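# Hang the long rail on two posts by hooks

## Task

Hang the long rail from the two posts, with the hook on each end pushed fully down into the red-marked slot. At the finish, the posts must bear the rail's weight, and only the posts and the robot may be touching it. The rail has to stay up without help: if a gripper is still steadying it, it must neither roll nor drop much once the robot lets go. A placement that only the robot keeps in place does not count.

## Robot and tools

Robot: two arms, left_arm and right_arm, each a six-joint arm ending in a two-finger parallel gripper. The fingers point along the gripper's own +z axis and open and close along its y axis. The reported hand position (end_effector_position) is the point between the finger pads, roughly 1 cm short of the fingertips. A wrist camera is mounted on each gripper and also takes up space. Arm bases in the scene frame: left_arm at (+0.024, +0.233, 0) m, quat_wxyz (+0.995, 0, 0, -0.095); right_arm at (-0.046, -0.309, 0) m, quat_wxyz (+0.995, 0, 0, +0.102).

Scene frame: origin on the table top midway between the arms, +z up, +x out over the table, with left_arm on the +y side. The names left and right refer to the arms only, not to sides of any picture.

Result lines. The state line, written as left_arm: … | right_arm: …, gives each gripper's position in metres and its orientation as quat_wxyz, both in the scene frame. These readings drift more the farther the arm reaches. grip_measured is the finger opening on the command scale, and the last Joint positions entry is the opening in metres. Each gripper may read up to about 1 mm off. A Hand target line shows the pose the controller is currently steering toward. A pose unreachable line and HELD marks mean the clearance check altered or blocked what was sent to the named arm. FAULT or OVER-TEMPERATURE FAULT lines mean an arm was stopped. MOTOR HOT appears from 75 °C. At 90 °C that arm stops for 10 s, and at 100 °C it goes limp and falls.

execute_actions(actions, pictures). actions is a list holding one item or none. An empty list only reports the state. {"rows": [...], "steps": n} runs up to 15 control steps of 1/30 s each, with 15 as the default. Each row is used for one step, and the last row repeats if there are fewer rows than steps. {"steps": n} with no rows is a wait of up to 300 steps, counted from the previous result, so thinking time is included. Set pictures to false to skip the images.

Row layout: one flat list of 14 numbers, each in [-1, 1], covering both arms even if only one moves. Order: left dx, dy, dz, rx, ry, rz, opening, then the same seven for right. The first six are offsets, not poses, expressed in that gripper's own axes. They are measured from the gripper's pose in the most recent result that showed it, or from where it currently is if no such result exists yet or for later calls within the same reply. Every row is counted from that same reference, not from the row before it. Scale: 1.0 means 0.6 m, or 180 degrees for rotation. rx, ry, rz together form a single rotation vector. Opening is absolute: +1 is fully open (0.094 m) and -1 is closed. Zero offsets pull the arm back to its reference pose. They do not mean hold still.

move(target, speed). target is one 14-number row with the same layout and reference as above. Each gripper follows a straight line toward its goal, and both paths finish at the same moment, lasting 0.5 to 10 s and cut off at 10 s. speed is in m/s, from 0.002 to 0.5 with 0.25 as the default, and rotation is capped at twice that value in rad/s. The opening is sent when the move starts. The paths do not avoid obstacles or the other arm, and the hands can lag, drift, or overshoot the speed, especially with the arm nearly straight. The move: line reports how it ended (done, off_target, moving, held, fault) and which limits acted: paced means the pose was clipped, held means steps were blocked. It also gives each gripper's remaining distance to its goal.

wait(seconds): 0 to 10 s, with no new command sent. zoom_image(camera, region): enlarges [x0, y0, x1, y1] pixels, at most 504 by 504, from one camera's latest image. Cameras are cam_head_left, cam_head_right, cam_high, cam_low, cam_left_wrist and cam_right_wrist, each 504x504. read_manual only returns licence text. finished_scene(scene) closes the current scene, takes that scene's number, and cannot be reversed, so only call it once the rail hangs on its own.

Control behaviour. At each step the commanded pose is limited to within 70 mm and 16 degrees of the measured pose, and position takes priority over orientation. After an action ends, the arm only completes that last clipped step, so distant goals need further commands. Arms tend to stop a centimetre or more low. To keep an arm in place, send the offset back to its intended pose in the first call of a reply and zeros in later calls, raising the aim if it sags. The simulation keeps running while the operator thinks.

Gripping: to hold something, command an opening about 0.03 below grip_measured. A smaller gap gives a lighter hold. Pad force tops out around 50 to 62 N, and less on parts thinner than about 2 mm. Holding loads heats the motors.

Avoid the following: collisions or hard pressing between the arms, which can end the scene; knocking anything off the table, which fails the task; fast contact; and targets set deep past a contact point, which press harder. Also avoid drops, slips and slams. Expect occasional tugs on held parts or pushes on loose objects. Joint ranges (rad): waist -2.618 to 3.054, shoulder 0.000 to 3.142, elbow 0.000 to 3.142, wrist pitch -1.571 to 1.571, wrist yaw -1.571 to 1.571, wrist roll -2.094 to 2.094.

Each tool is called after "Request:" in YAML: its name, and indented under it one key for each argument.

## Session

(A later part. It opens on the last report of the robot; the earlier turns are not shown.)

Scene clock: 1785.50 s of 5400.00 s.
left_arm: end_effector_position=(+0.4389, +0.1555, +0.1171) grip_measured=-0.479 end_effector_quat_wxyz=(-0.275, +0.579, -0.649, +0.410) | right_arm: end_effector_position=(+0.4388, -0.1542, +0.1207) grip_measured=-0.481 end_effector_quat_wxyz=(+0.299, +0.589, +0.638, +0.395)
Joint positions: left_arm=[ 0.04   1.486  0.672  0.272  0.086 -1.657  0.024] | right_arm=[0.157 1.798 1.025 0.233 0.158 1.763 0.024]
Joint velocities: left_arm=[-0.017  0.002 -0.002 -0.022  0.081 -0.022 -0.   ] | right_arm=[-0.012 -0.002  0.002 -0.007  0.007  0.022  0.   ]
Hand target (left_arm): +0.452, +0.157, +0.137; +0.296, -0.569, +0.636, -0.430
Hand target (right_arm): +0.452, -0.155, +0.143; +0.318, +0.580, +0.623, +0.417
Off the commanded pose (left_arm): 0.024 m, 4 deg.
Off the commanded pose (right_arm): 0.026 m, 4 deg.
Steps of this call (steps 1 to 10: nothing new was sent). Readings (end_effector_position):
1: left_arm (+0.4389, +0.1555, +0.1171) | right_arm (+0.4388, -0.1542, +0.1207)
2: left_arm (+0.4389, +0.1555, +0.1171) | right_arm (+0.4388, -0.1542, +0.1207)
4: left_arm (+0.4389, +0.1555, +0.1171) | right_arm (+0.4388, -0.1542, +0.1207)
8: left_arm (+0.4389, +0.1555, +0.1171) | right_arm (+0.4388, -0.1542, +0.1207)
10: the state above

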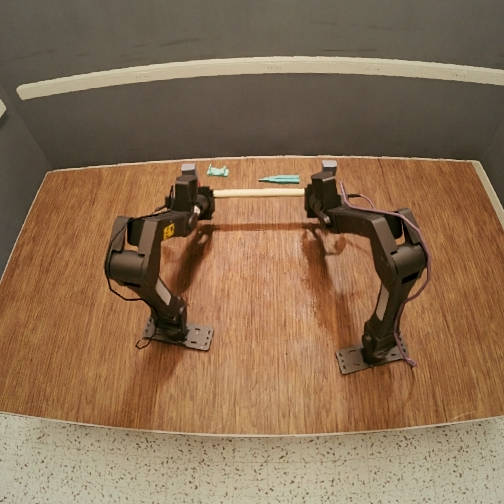

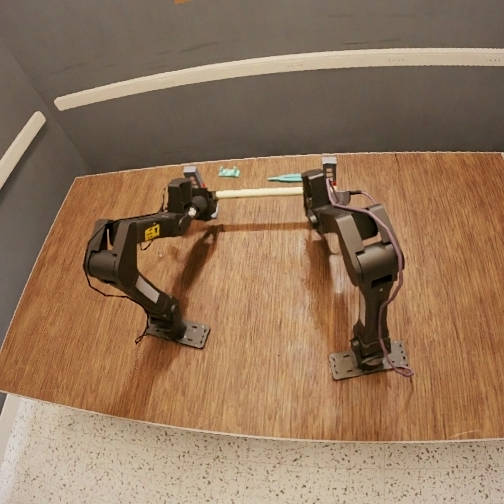

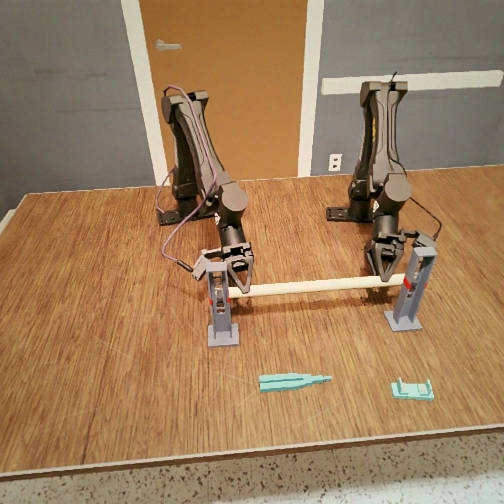

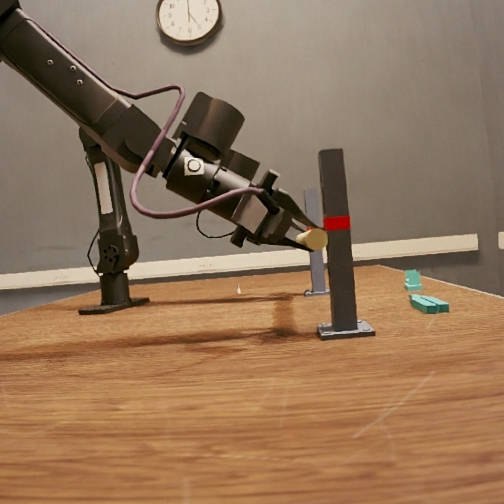

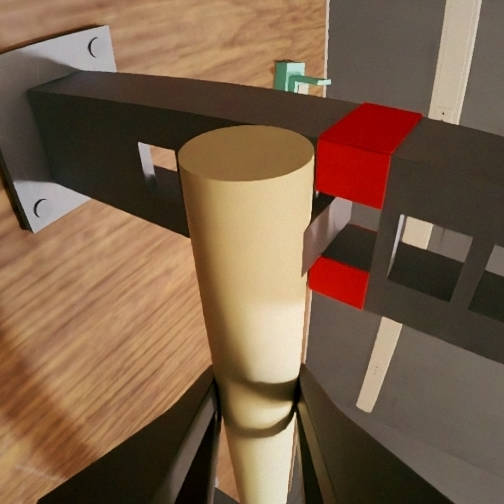

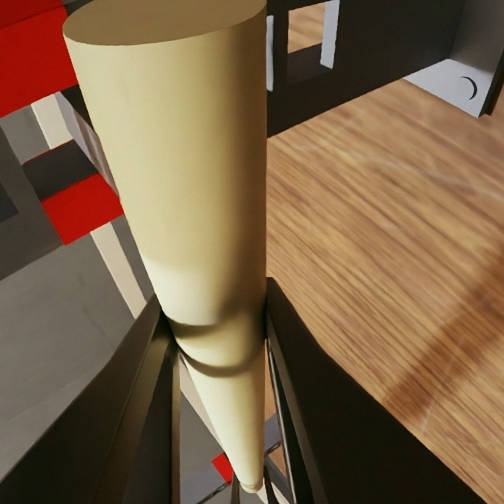

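Request:
execute_actions:
  actions:
    - {"rows": [[-0.0019,-0.0366,0.0024,0.0199,-0.0008,0.0009,-0.515,-0.0012,0.0402,0.0014,-0.0199,-0.0005,0.0005,-0.515],[-0.0017,-0.0337,0.0022,0.0183,-0.0008,0.0009,-0.515,-0.0011,0.037,0.0013,-0.0183,-0.0004,0.0004,-0.515],[-0.0016,-0.0307,0.002,0.0167,-0.0007,0.0008,-0.515,-0.001,0.0337,0.0012,-0.0167,-0.0004,0.0004,-0.515],[-0.0014,-0.0277,0.0018,0.0151,-0.0006,0.0007,-0.515,-0.0009,0.0305,0.0011,-0.0151,-0.0004,0.0004,-0.515],[-0.0013,-0.0248,0.0016,0.0134,-0.0006,0.0006,-0.515,-0.0008,0.0272,0.0009,-0.0134,-0.0003,0.0003,-0.515],[-0.0011,-0.0218,0.0014,0.0118,-0.0005,0.0006,-0.515,-0.0007,0.0239,0.0008,-0.0118,-0.0003,0.0003,-0.515],[-0.001,-0.0188,0.0012,0.0102,-0.0004,0.0005,-0.515,-0.0006,0.0207,0.0007,-0.0102,-0.0002,0.0002,-0.515],[-0.0008,-0.0158,0.001,0.0086,-0.0004,0.0004,-0.515,-0.0005,0.0174,0.0006,-0.0086,-0.0002,0.0002,-0.515],[-0.0007,-0.0129,0.0008,0.007,-0.0003,0.0003,-0.515,-0.0004,0.0141,0.0005,-0.007,-0.0002,0.0002,-0.515],[-0.0005,-0.0099,0.0007,0.0054,-0.0002,0.0002,-0.515,-0.0003,0.0109,0.0004,-0.0054,-0.0001,0.0001,-0.515]], "steps": 12}
  pictures: false

Request:
execute_actions:
  actions:
    - {"rows": [[-0.0005,-0.0099,0.0007,0.0054,0,0,-0.505,-0.0003,0.0109,0.0004,-0.0054,0,0,-0.505],[-0.0005,-0.0099,0.0007,0.0054,0,0,-0.495,-0.0003,0.0109,0.0004,-0.0054,0,0,-0.495],[-0.0005,-0.0099,0.0007,0.0054,0,0,-0.485,-0.0003,0.0109,0.0004,-0.0054,0,0,-0.485],[-0.0005,-0.0099,0.0007,0.0054,0,0,-0.475,-0.0003,0.0109,0.0004,-0.0054,0,0,-0.475],[-0.0005,-0.0099,0.0007,0.0054,0,0,-0.465,-0.0003,0.0109,0.0004,-0.0054,0,0,-0.465],[-0.0005,-0.0099,0.0007,0.0054,0,0,-0.455,-0.0003,0.0109,0.0004,-0.0054,0,0,-0.455],[-0.0005,-0.0099,0.0007,0.0054,0,0,-0.445,-0.0003,0.0109,0.0004,-0.0054,0,0,-0.445],[-0.0005,-0.0099,0.0007,0.0054,0,0,-0.435,-0.0003,0.0109,0.0004,-0.0054,0,0,-0.435],[-0.0005,-0.0099,0.0007,0.0054,0,0,-0.425,-0.0003,0.0109,0.0004,-0.0054,0,0,-0.425],[-0.0005,-0.0099,0.0007,0.0054,0,0,-0.415,-0.0003,0.0109,0.0004,-0.0054,0,0,-0.415],[-0.0005,-0.0099,0.0007,0.0054,0,0,-0.405,-0.0003,0.0109,0.0004,-0.0054,0,0,-0.405],[-0.0005,-0.0099,0.0007,0.0054,0,0,-0.395,-0.0003,0.0109,0.0004,-0.0054,0,0,-0.395],[-0.0005,-0.0099,0.0007,0.0054,0,0,-0.385,-0.0003,0.0109,0.0004,-0.0054,0,0,-0.385],[-0.0005,-0.0099,0.0007,0.0054,0,0,-0.375,-0.0003,0.0109,0.0004,-0.0054,0,0,-0.375],[-0.0005,-0.0099,0.0007,0.0054,0,0,-0.365,-0.0003,0.0109,0.0004,-0.0054,0,0,-0.365]], "steps": 15}

Request:
zoom_image:
  camera: "cam_low"
  region: [260, 190, 360, 270]

Scene clock: 1835.73 s of 5400.00 s.
left_arm: end_effector_position=(+0.4387, +0.1555, +0.1168) grip_measured=-0.479 end_effector_quat_wxyz=(-0.274, +0.580, -0.649, +0.409) | right_arm: end_effector_position=(+0.4387, -0.1542, +0.1205) grip_measured=-0.481 end_effector_quat_wxyz=(+0.299, +0.589, +0.638, +0.395)
Joint positions: left_arm=[ 0.04   1.486  0.672  0.27   0.086 -1.658  0.024] | right_arm=[0.157 1.798 1.025 0.232 0.158 1.763 0.024]
Joint velocities: left_arm=[-0.017  0.007 -0.012  0.007 -0.051  0.007 -0.001] | right_arm=[-0.002 -0.017 -0.012  0.007 -0.007  0.022 -0.   ]
Hand target (left_arm): +0.442, +0.156, +0.122; +0.280, -0.577, +0.645, -0.415
Hand target (right_arm): +0.442, -0.154, +0.126; +0.304, +0.587, +0.634, +0.401
Off the commanded pose (left_arm): 0.006 m, 1 deg.
Off the commanded pose (right_arm): 0.007 m, 1 deg.
Steps of this call (steps 1 to 90: nothing new was sent; then 46.83 s passed at rest; steps 91 to 102: all 12 steps of this action). Readings (end_effector_position):
91: left_arm (+0.4389, +0.1555, +0.1171) | right_arm (+0.4388, -0.1542, +0.1207)
92: left_arm (+0.4389, +0.1555, +0.1171) | right_arm (+0.4388, -0.1542, +0.1207)
94: left_arm (+0.4389, +0.1555, +0.1171) | right_arm (+0.4388, -0.1542, +0.1207)
98: left_arm (+0.4388, +0.1555, +0.1169) | right_arm (+0.4388, -0.1542, +0.1207)
102: the state above

Scene clock: 1836.23 s of 5400.00 s.
left_arm: end_effector_position=(+0.4386, +0.1555, +0.1166) grip_measured=-0.373 end_effector_quat_wxyz=(-0.274, +0.580, -0.649, +0.409) | right_arm: end_effector_position=(+0.4386, -0.1542, +0.1204) grip_measured=-0.373 end_effector_quat_wxyz=(+0.299, +0.589, +0.638, +0.395)
Joint positions: left_arm=[ 0.04   1.486  0.672  0.269  0.086 -1.658  0.029] | right_arm=[0.157 1.798 1.025 0.231 0.158 1.763 0.029]
Joint velocities: left_arm=[ 0.017 -0.017 -0.037 -0.037 -0.051  0.007  0.01 ] | right_arm=[-0.012  0.002  0.027 -0.051  0.066  0.007  0.009]
Hand target (left_arm): +0.442, +0.156, +0.122; +0.279, -0.577, +0.646, -0.415
Hand target (right_arm): +0.442, -0.154, +0.126; +0.304, +0.587, +0.635, +0.400
Off the commanded pose (left_arm): 0.006 m, 1 deg.
Off the commanded pose (right_arm): 0.007 m, 1 deg.
Steps of this call (steps 1 to 15: all 15 steps of this action). Readings (end_effector_position):
1: left_arm (+0.4387, +0.1555, +0.1168) | right_arm (+0.4387, -0.1542, +0.1205)
2: left_arm (+0.4387, +0.1555, +0.1168) | right_arm (+0.4387, -0.1542, +0.1205)
4: left_arm (+0.4387, +0.1555, +0.1168) | right_arm (+0.4386, -0.1542, +0.1204)
8: left_arm (+0.4386, +0.1555, +0.1167) | right_arm (+0.4386, -0.1542, +0.1204)
15: the state above

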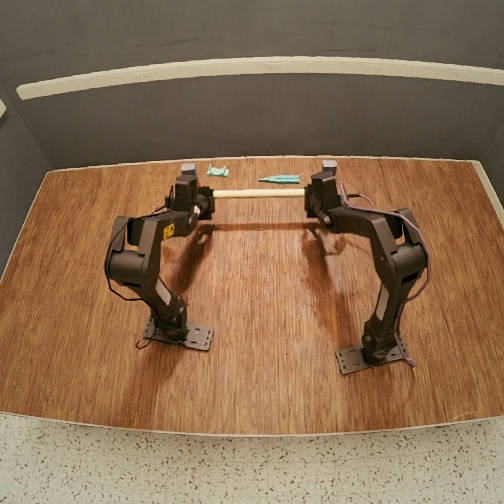

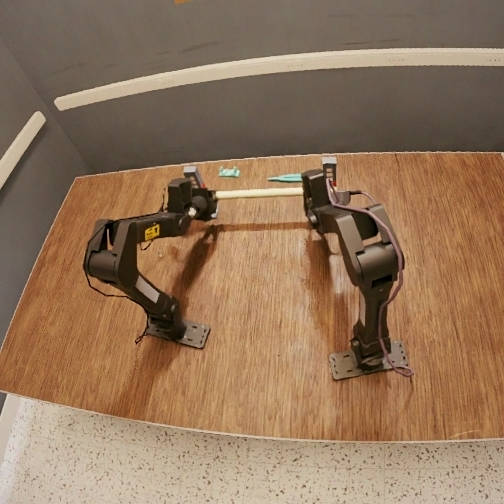

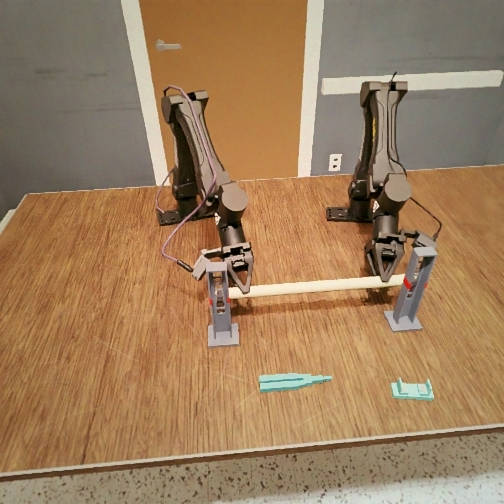

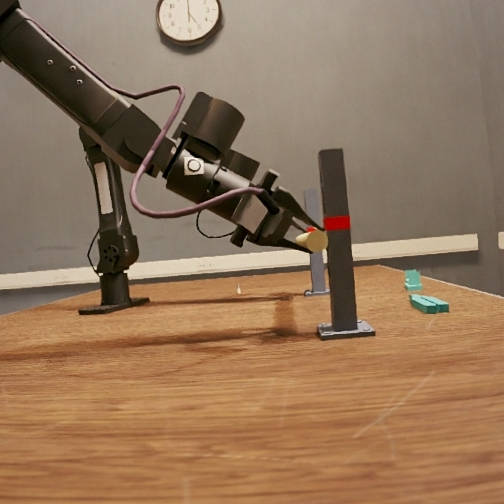

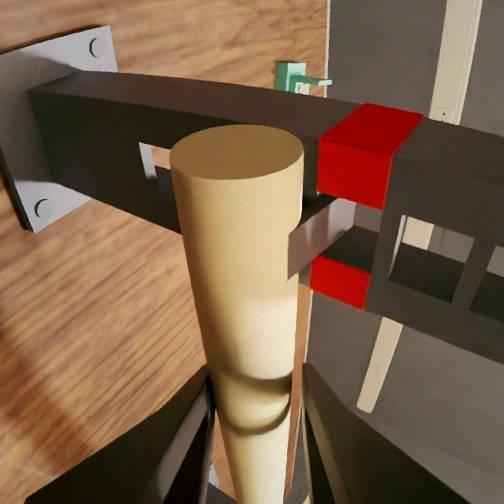

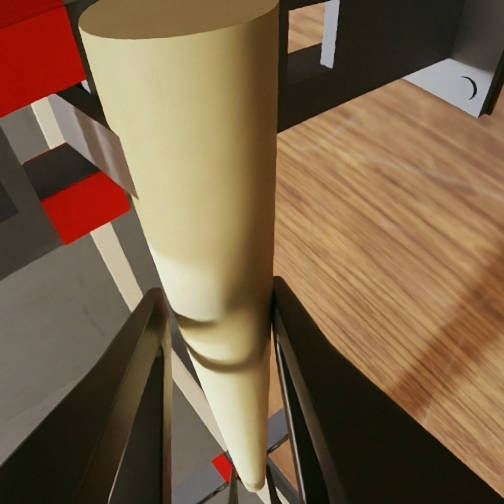

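Region (260, 190, 360, 270) of cam_low's 504x504 image, scaled by 5.040, with more detail than that image has; it fills the top 403 rows of this view, and the rest is white.

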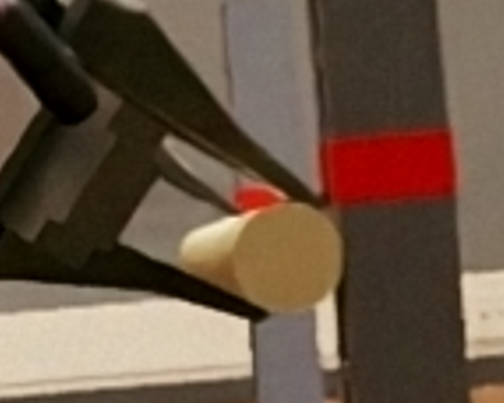

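The rail follows the lower finger down as expected. Continue opening slowly.

Request:
execute_actions:
  actions:
    - {"rows": [[-0.0005,-0.0099,0.0007,0.0054,0,0,-0.35,-0.0003,0.0109,0.0004,-0.0054,0,0,-0.35],[-0.0005,-0.0099,0.0007,0.0054,0,0,-0.335,-0.0003,0.0109,0.0004,-0.0054,0,0,-0.335],[-0.0005,-0.0099,0.0007,0.0054,0,0,-0.32,-0.0003,0.0109,0.0004,-0.0054,0,0,-0.32],[-0.0005,-0.0099,0.0007,0.0054,0,0,-0.305,-0.0003,0.0109,0.0004,-0.0054,0,0,-0.305],[-0.0005,-0.0099,0.0007,0.0054,0,0,-0.29,-0.0003,0.0109,0.0004,-0.0054,0,0,-0.29],[-0.0005,-0.0099,0.0007,0.0054,0,0,-0.275,-0.0003,0.0109,0.0004,-0.0054,0,0,-0.275],[-0.0005,-0.0099,0.0007,0.0054,0,0,-0.26,-0.0003,0.0109,0.0004,-0.0054,0,0,-0.26],[-0.0005,-0.0099,0.0007,0.0054,0,0,-0.245,-0.0003,0.0109,0.0004,-0.0054,0,0,-0.245],[-0.0005,-0.0099,0.0007,0.0054,0,0,-0.23,-0.0003,0.0109,0.0004,-0.0054,0,0,-0.23],[-0.0005,-0.0099,0.0007,0.0054,0,0,-0.215,-0.0003,0.0109,0.0004,-0.0054,0,0,-0.215],[-0.0005,-0.0099,0.0007,0.0054,0,0,-0.2,-0.0003,0.0109,0.0004,-0.0054,0,0,-0.2],[-0.0005,-0.0099,0.0007,0.0054,0,0,-0.185,-0.0003,0.0109,0.0004,-0.0054,0,0,-0.185],[-0.0005,-0.0099,0.0007,0.0054,0,0,-0.17,-0.0003,0.0109,0.0004,-0.0054,0,0,-0.17],[-0.0005,-0.0099,0.0007,0.0054,0,0,-0.155,-0.0003,0.0109,0.0004,-0.0054,0,0,-0.155],[-0.0005,-0.0099,0.0007,0.0054,0,0,-0.14,-0.0003,0.0109,0.0004,-0.0054,0,0,-0.14]], "steps": 15}
  pictures: false

Request:
execute_actions:
  actions:
    - {"steps": 10}

Request:
zoom_image:
  camera: "cam_low"
  region: [260, 190, 360, 270]

Scene clock: 1855.97 s of 5400.00 s.
left_arm: end_effector_position=(+0.4388, +0.1555, +0.1169) grip_measured=-0.151 end_effector_quat_wxyz=(-0.274, +0.580, -0.649, +0.409) | right_arm: end_effector_position=(+0.4383, -0.1543, +0.1199) grip_measured=-0.150 end_effector_quat_wxyz=(+0.298, +0.590, +0.639, +0.394)
Joint positions: left_arm=[ 0.04   1.486  0.672  0.271  0.086 -1.658  0.04 ] | right_arm=[0.157 1.798 1.025 0.229 0.158 1.763 0.04 ]
Joint velocities: left_arm=[ 0.007  0.012 -0.012  0.022  0.007 -0.007  0.015] | right_arm=[-0.012 -0.002 -0.002  0.007 -0.007  0.007  0.014]
Hand target (left_arm): +0.442, +0.156, +0.121; +0.279, -0.578, +0.646, -0.414
Hand target (right_arm): +0.442, -0.154, +0.126; +0.304, +0.587, +0.635, +0.400
Off the commanded pose (left_arm): 0.006 m, 1 deg.
Off the commanded pose (right_arm): 0.007 m, 1 deg.
Steps of this call (steps 1 to 90: nothing new was sent; then 16.23 s passed at rest; steps 91 to 105: all 15 steps of this action). Readings (end_effector_position):
91: left_arm (+0.4384, +0.1556, +0.1164) | right_arm (+0.4386, -0.1542, +0.1204)
92: left_arm (+0.4384, +0.1556, +0.1164) | right_arm (+0.4386, -0.1542, +0.1204)
94: left_arm (+0.4382, +0.1556, +0.1159) | right_arm (+0.4386, -0.1542, +0.1204)
98: left_arm (+0.4380, +0.1556, +0.1157) | right_arm (+0.4384, -0.1542, +0.1201)
105: the state above

Scene clock: 1856.30 s of 5400.00 s.
left_arm: end_effector_position=(+0.4389, +0.1555, +0.1172) grip_measured=-0.143 end_effector_quat_wxyz=(-0.275, +0.579, -0.649, +0.410) | right_arm: end_effector_position=(+0.4383, -0.1543, +0.1199) grip_measured=-0.143 end_effector_quat_wxyz=(+0.298, +0.590, +0.639, +0.394)
Joint positions: left_arm=[ 0.04   1.486  0.672  0.272  0.086 -1.658  0.04 ] | right_arm=[0.157 1.798 1.025 0.229 0.158 1.763 0.04 ]
Joint velocities: left_arm=[-0.002 -0.012 -0.017  0.007  0.007  0.007 -0.001] | right_arm=[-0.002  0.012 -0.007 -0.051 -0.022  0.007  0.   ]
Hand target (left_arm): +0.442, +0.156, +0.121; +0.279, -0.578, +0.646, -0.414
Hand target (right_arm): +0.442, -0.154, +0.126; +0.304, +0.587, +0.635, +0.400
Off the commanded pose (left_arm): 0.005 m, 1 deg.
Off the commanded pose (right_arm): 0.007 m, 1 deg.
Steps of this call (steps 1 to 10: nothing new was sent). Readings (end_effector_position):
1: left_arm (+0.4389, +0.1555, +0.1171) | right_arm (+0.4383, -0.1543, +0.1199)
2: left_arm (+0.4389, +0.1555, +0.1172) | right_arm (+0.4383, -0.1543, +0.1199)
4: left_arm (+0.4389, +0.1555, +0.1172) | right_arm (+0.4383, -0.1543, +0.1199)
8: left_arm (+0.4389, +0.1555, +0.1172) | right_arm (+0.4383, -0.1543, +0.1199)
10: the state above

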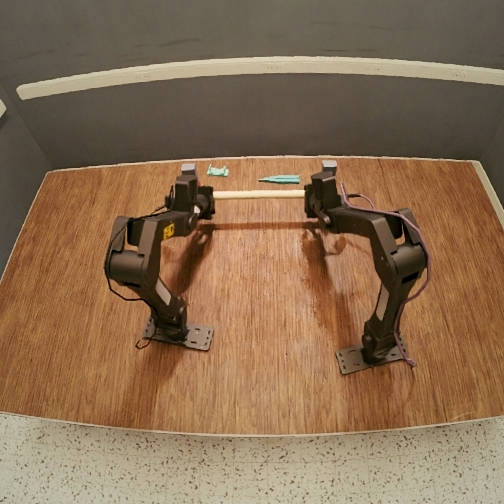

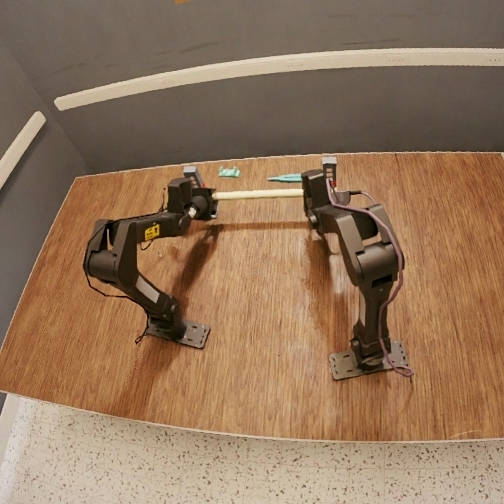

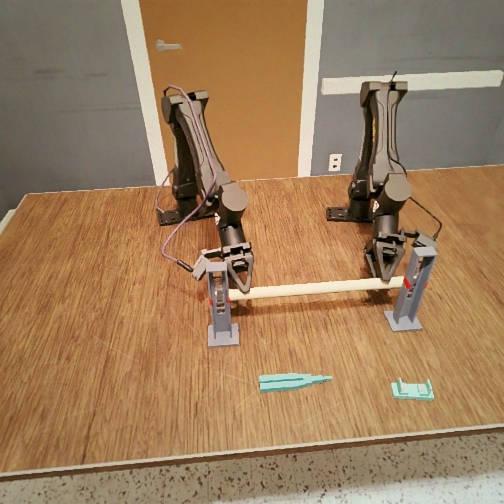

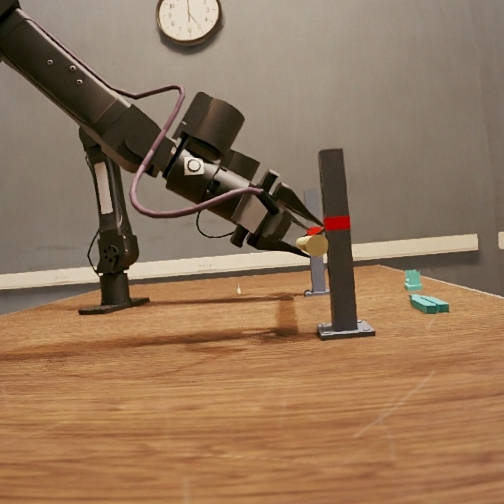

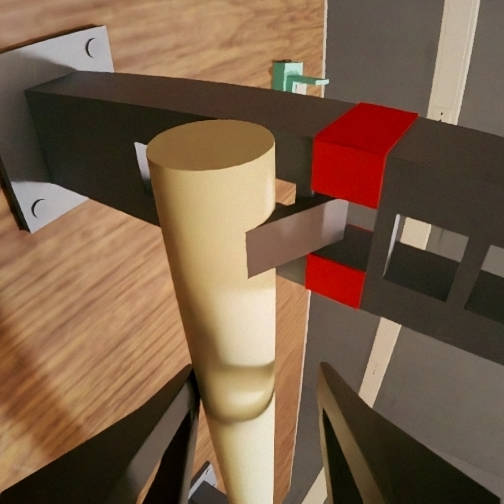

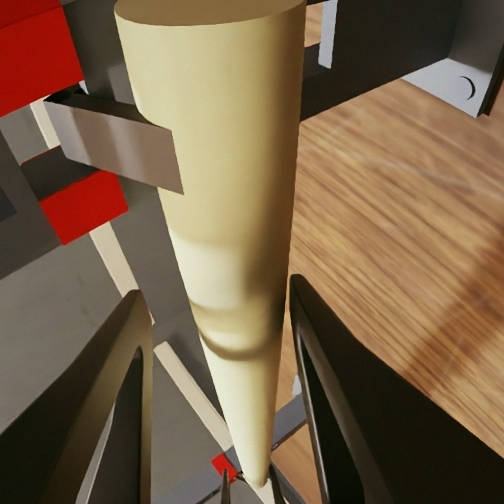

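Region (260, 190, 360, 270) of cam_low's 504x504 image, scaled by 5.040, with more detail than that image has; it fills the top 403 rows of this view, and the rest is white.

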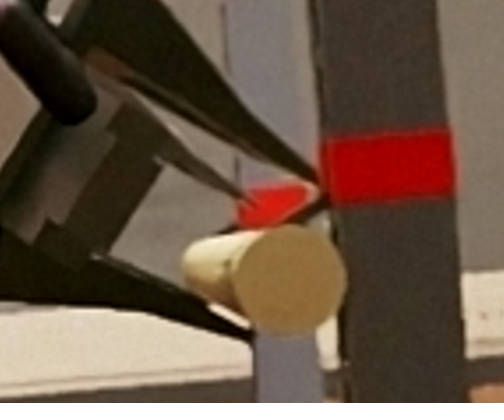

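Request:
move:
  target: [0,0,-0.12,0,0,0,0.3,0,0,-0.12,0,0,0,0.3]
  speed: 0.1

Request:
zoom_image:
  camera: "cam_low"
  region: [260, 190, 360, 270]

Request:
zoom_image:
  camera: "cam_high"
  region: [190, 230, 450, 360]

Scene clock: 1867.83 s of 5400.00 s.
left_arm: end_effector_position=(+0.3844, +0.1692, +0.1564) grip_measured=+0.297 end_effector_quat_wxyz=(-0.276, +0.580, -0.644, +0.416) | right_arm: end_effector_position=(+0.3843, -0.1646, +0.1555) grip_measured=+0.297 end_effector_quat_wxyz=(+0.294, +0.589, +0.640, +0.397)
Joint positions: left_arm=[ 0.066  1.15   0.596  0.025  0.109 -1.655  0.061] | right_arm=[0.182 1.535 0.89  0.1   0.17  1.779 0.061]
Joint velocities: left_arm=[ 0.017  0.002 -0.012  0.007 -0.022  0.007  0.002] | right_arm=[-0.007  0.002 -0.012  0.022 -0.022  0.081  0.001]
Hand target (left_arm): +0.379, +0.172, +0.153; +0.274, -0.579, +0.649, -0.410
Hand target (right_arm): +0.378, -0.166, +0.157; +0.298, +0.589, +0.639, +0.394
Off the commanded pose (left_arm): 0.006 m, 1 deg.
Off the commanded pose (right_arm): 0.007 m, 1 deg.
After step 90, 7.20 s passed at rest.
move: done

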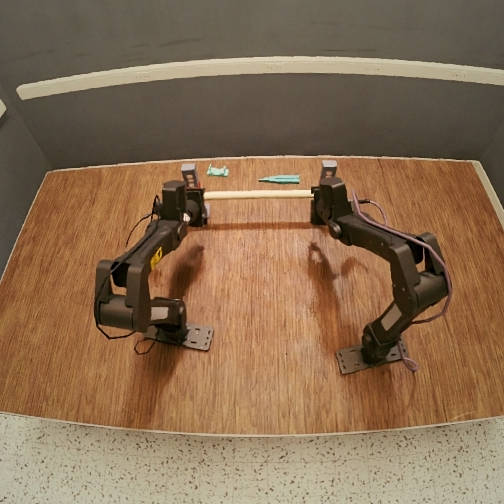

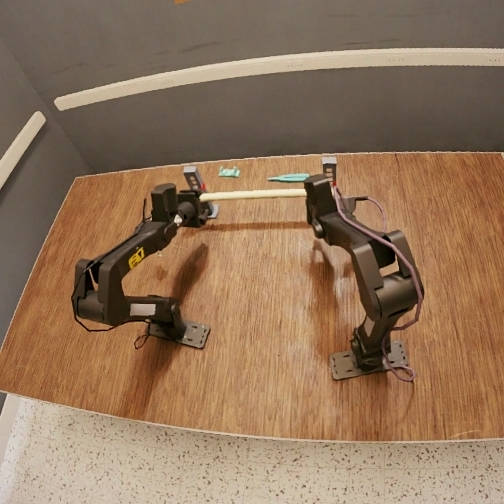

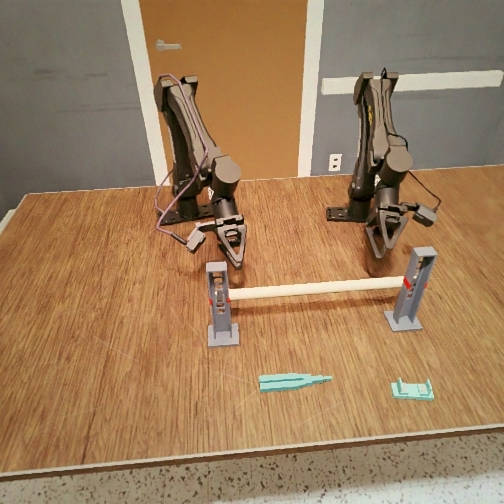

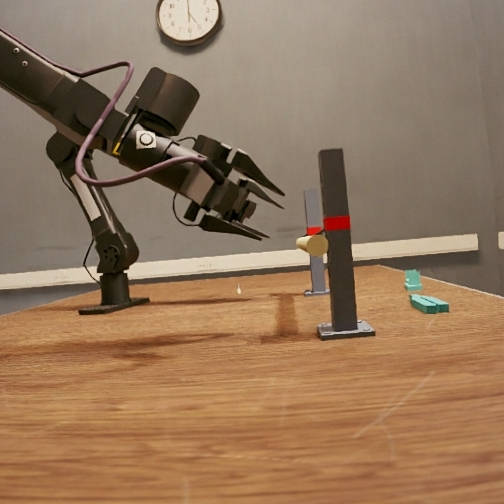

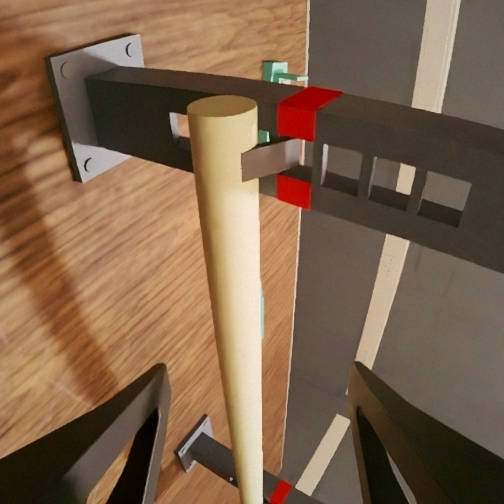

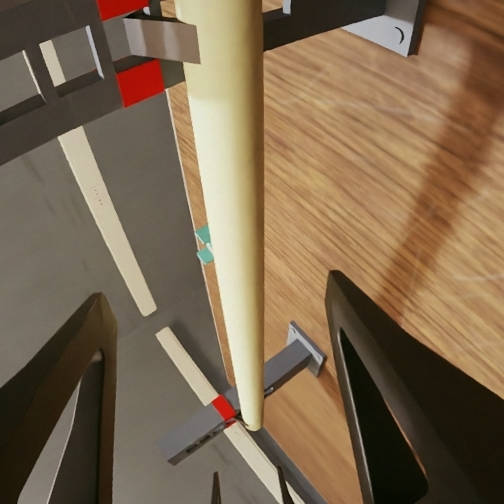

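Region (260, 190, 360, 270) of cam_low's 504x504 image, scaled by 5.040, with more detail than that image has; it fills the top 403 rows of this view, and the rest is white.

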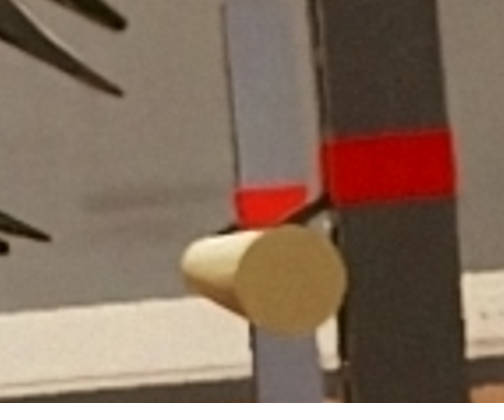

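Region (190, 230, 450, 360) of cam_high's 504x504 image, scaled by 1.938, with more detail than that image has.

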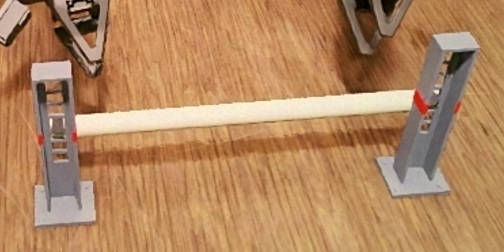

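The rail hangs by itself with both hooks in the red-marked slots, and the robot is clear of it.

Request:
finished_scene:
  scene: 2

The scene is finished: the task was done.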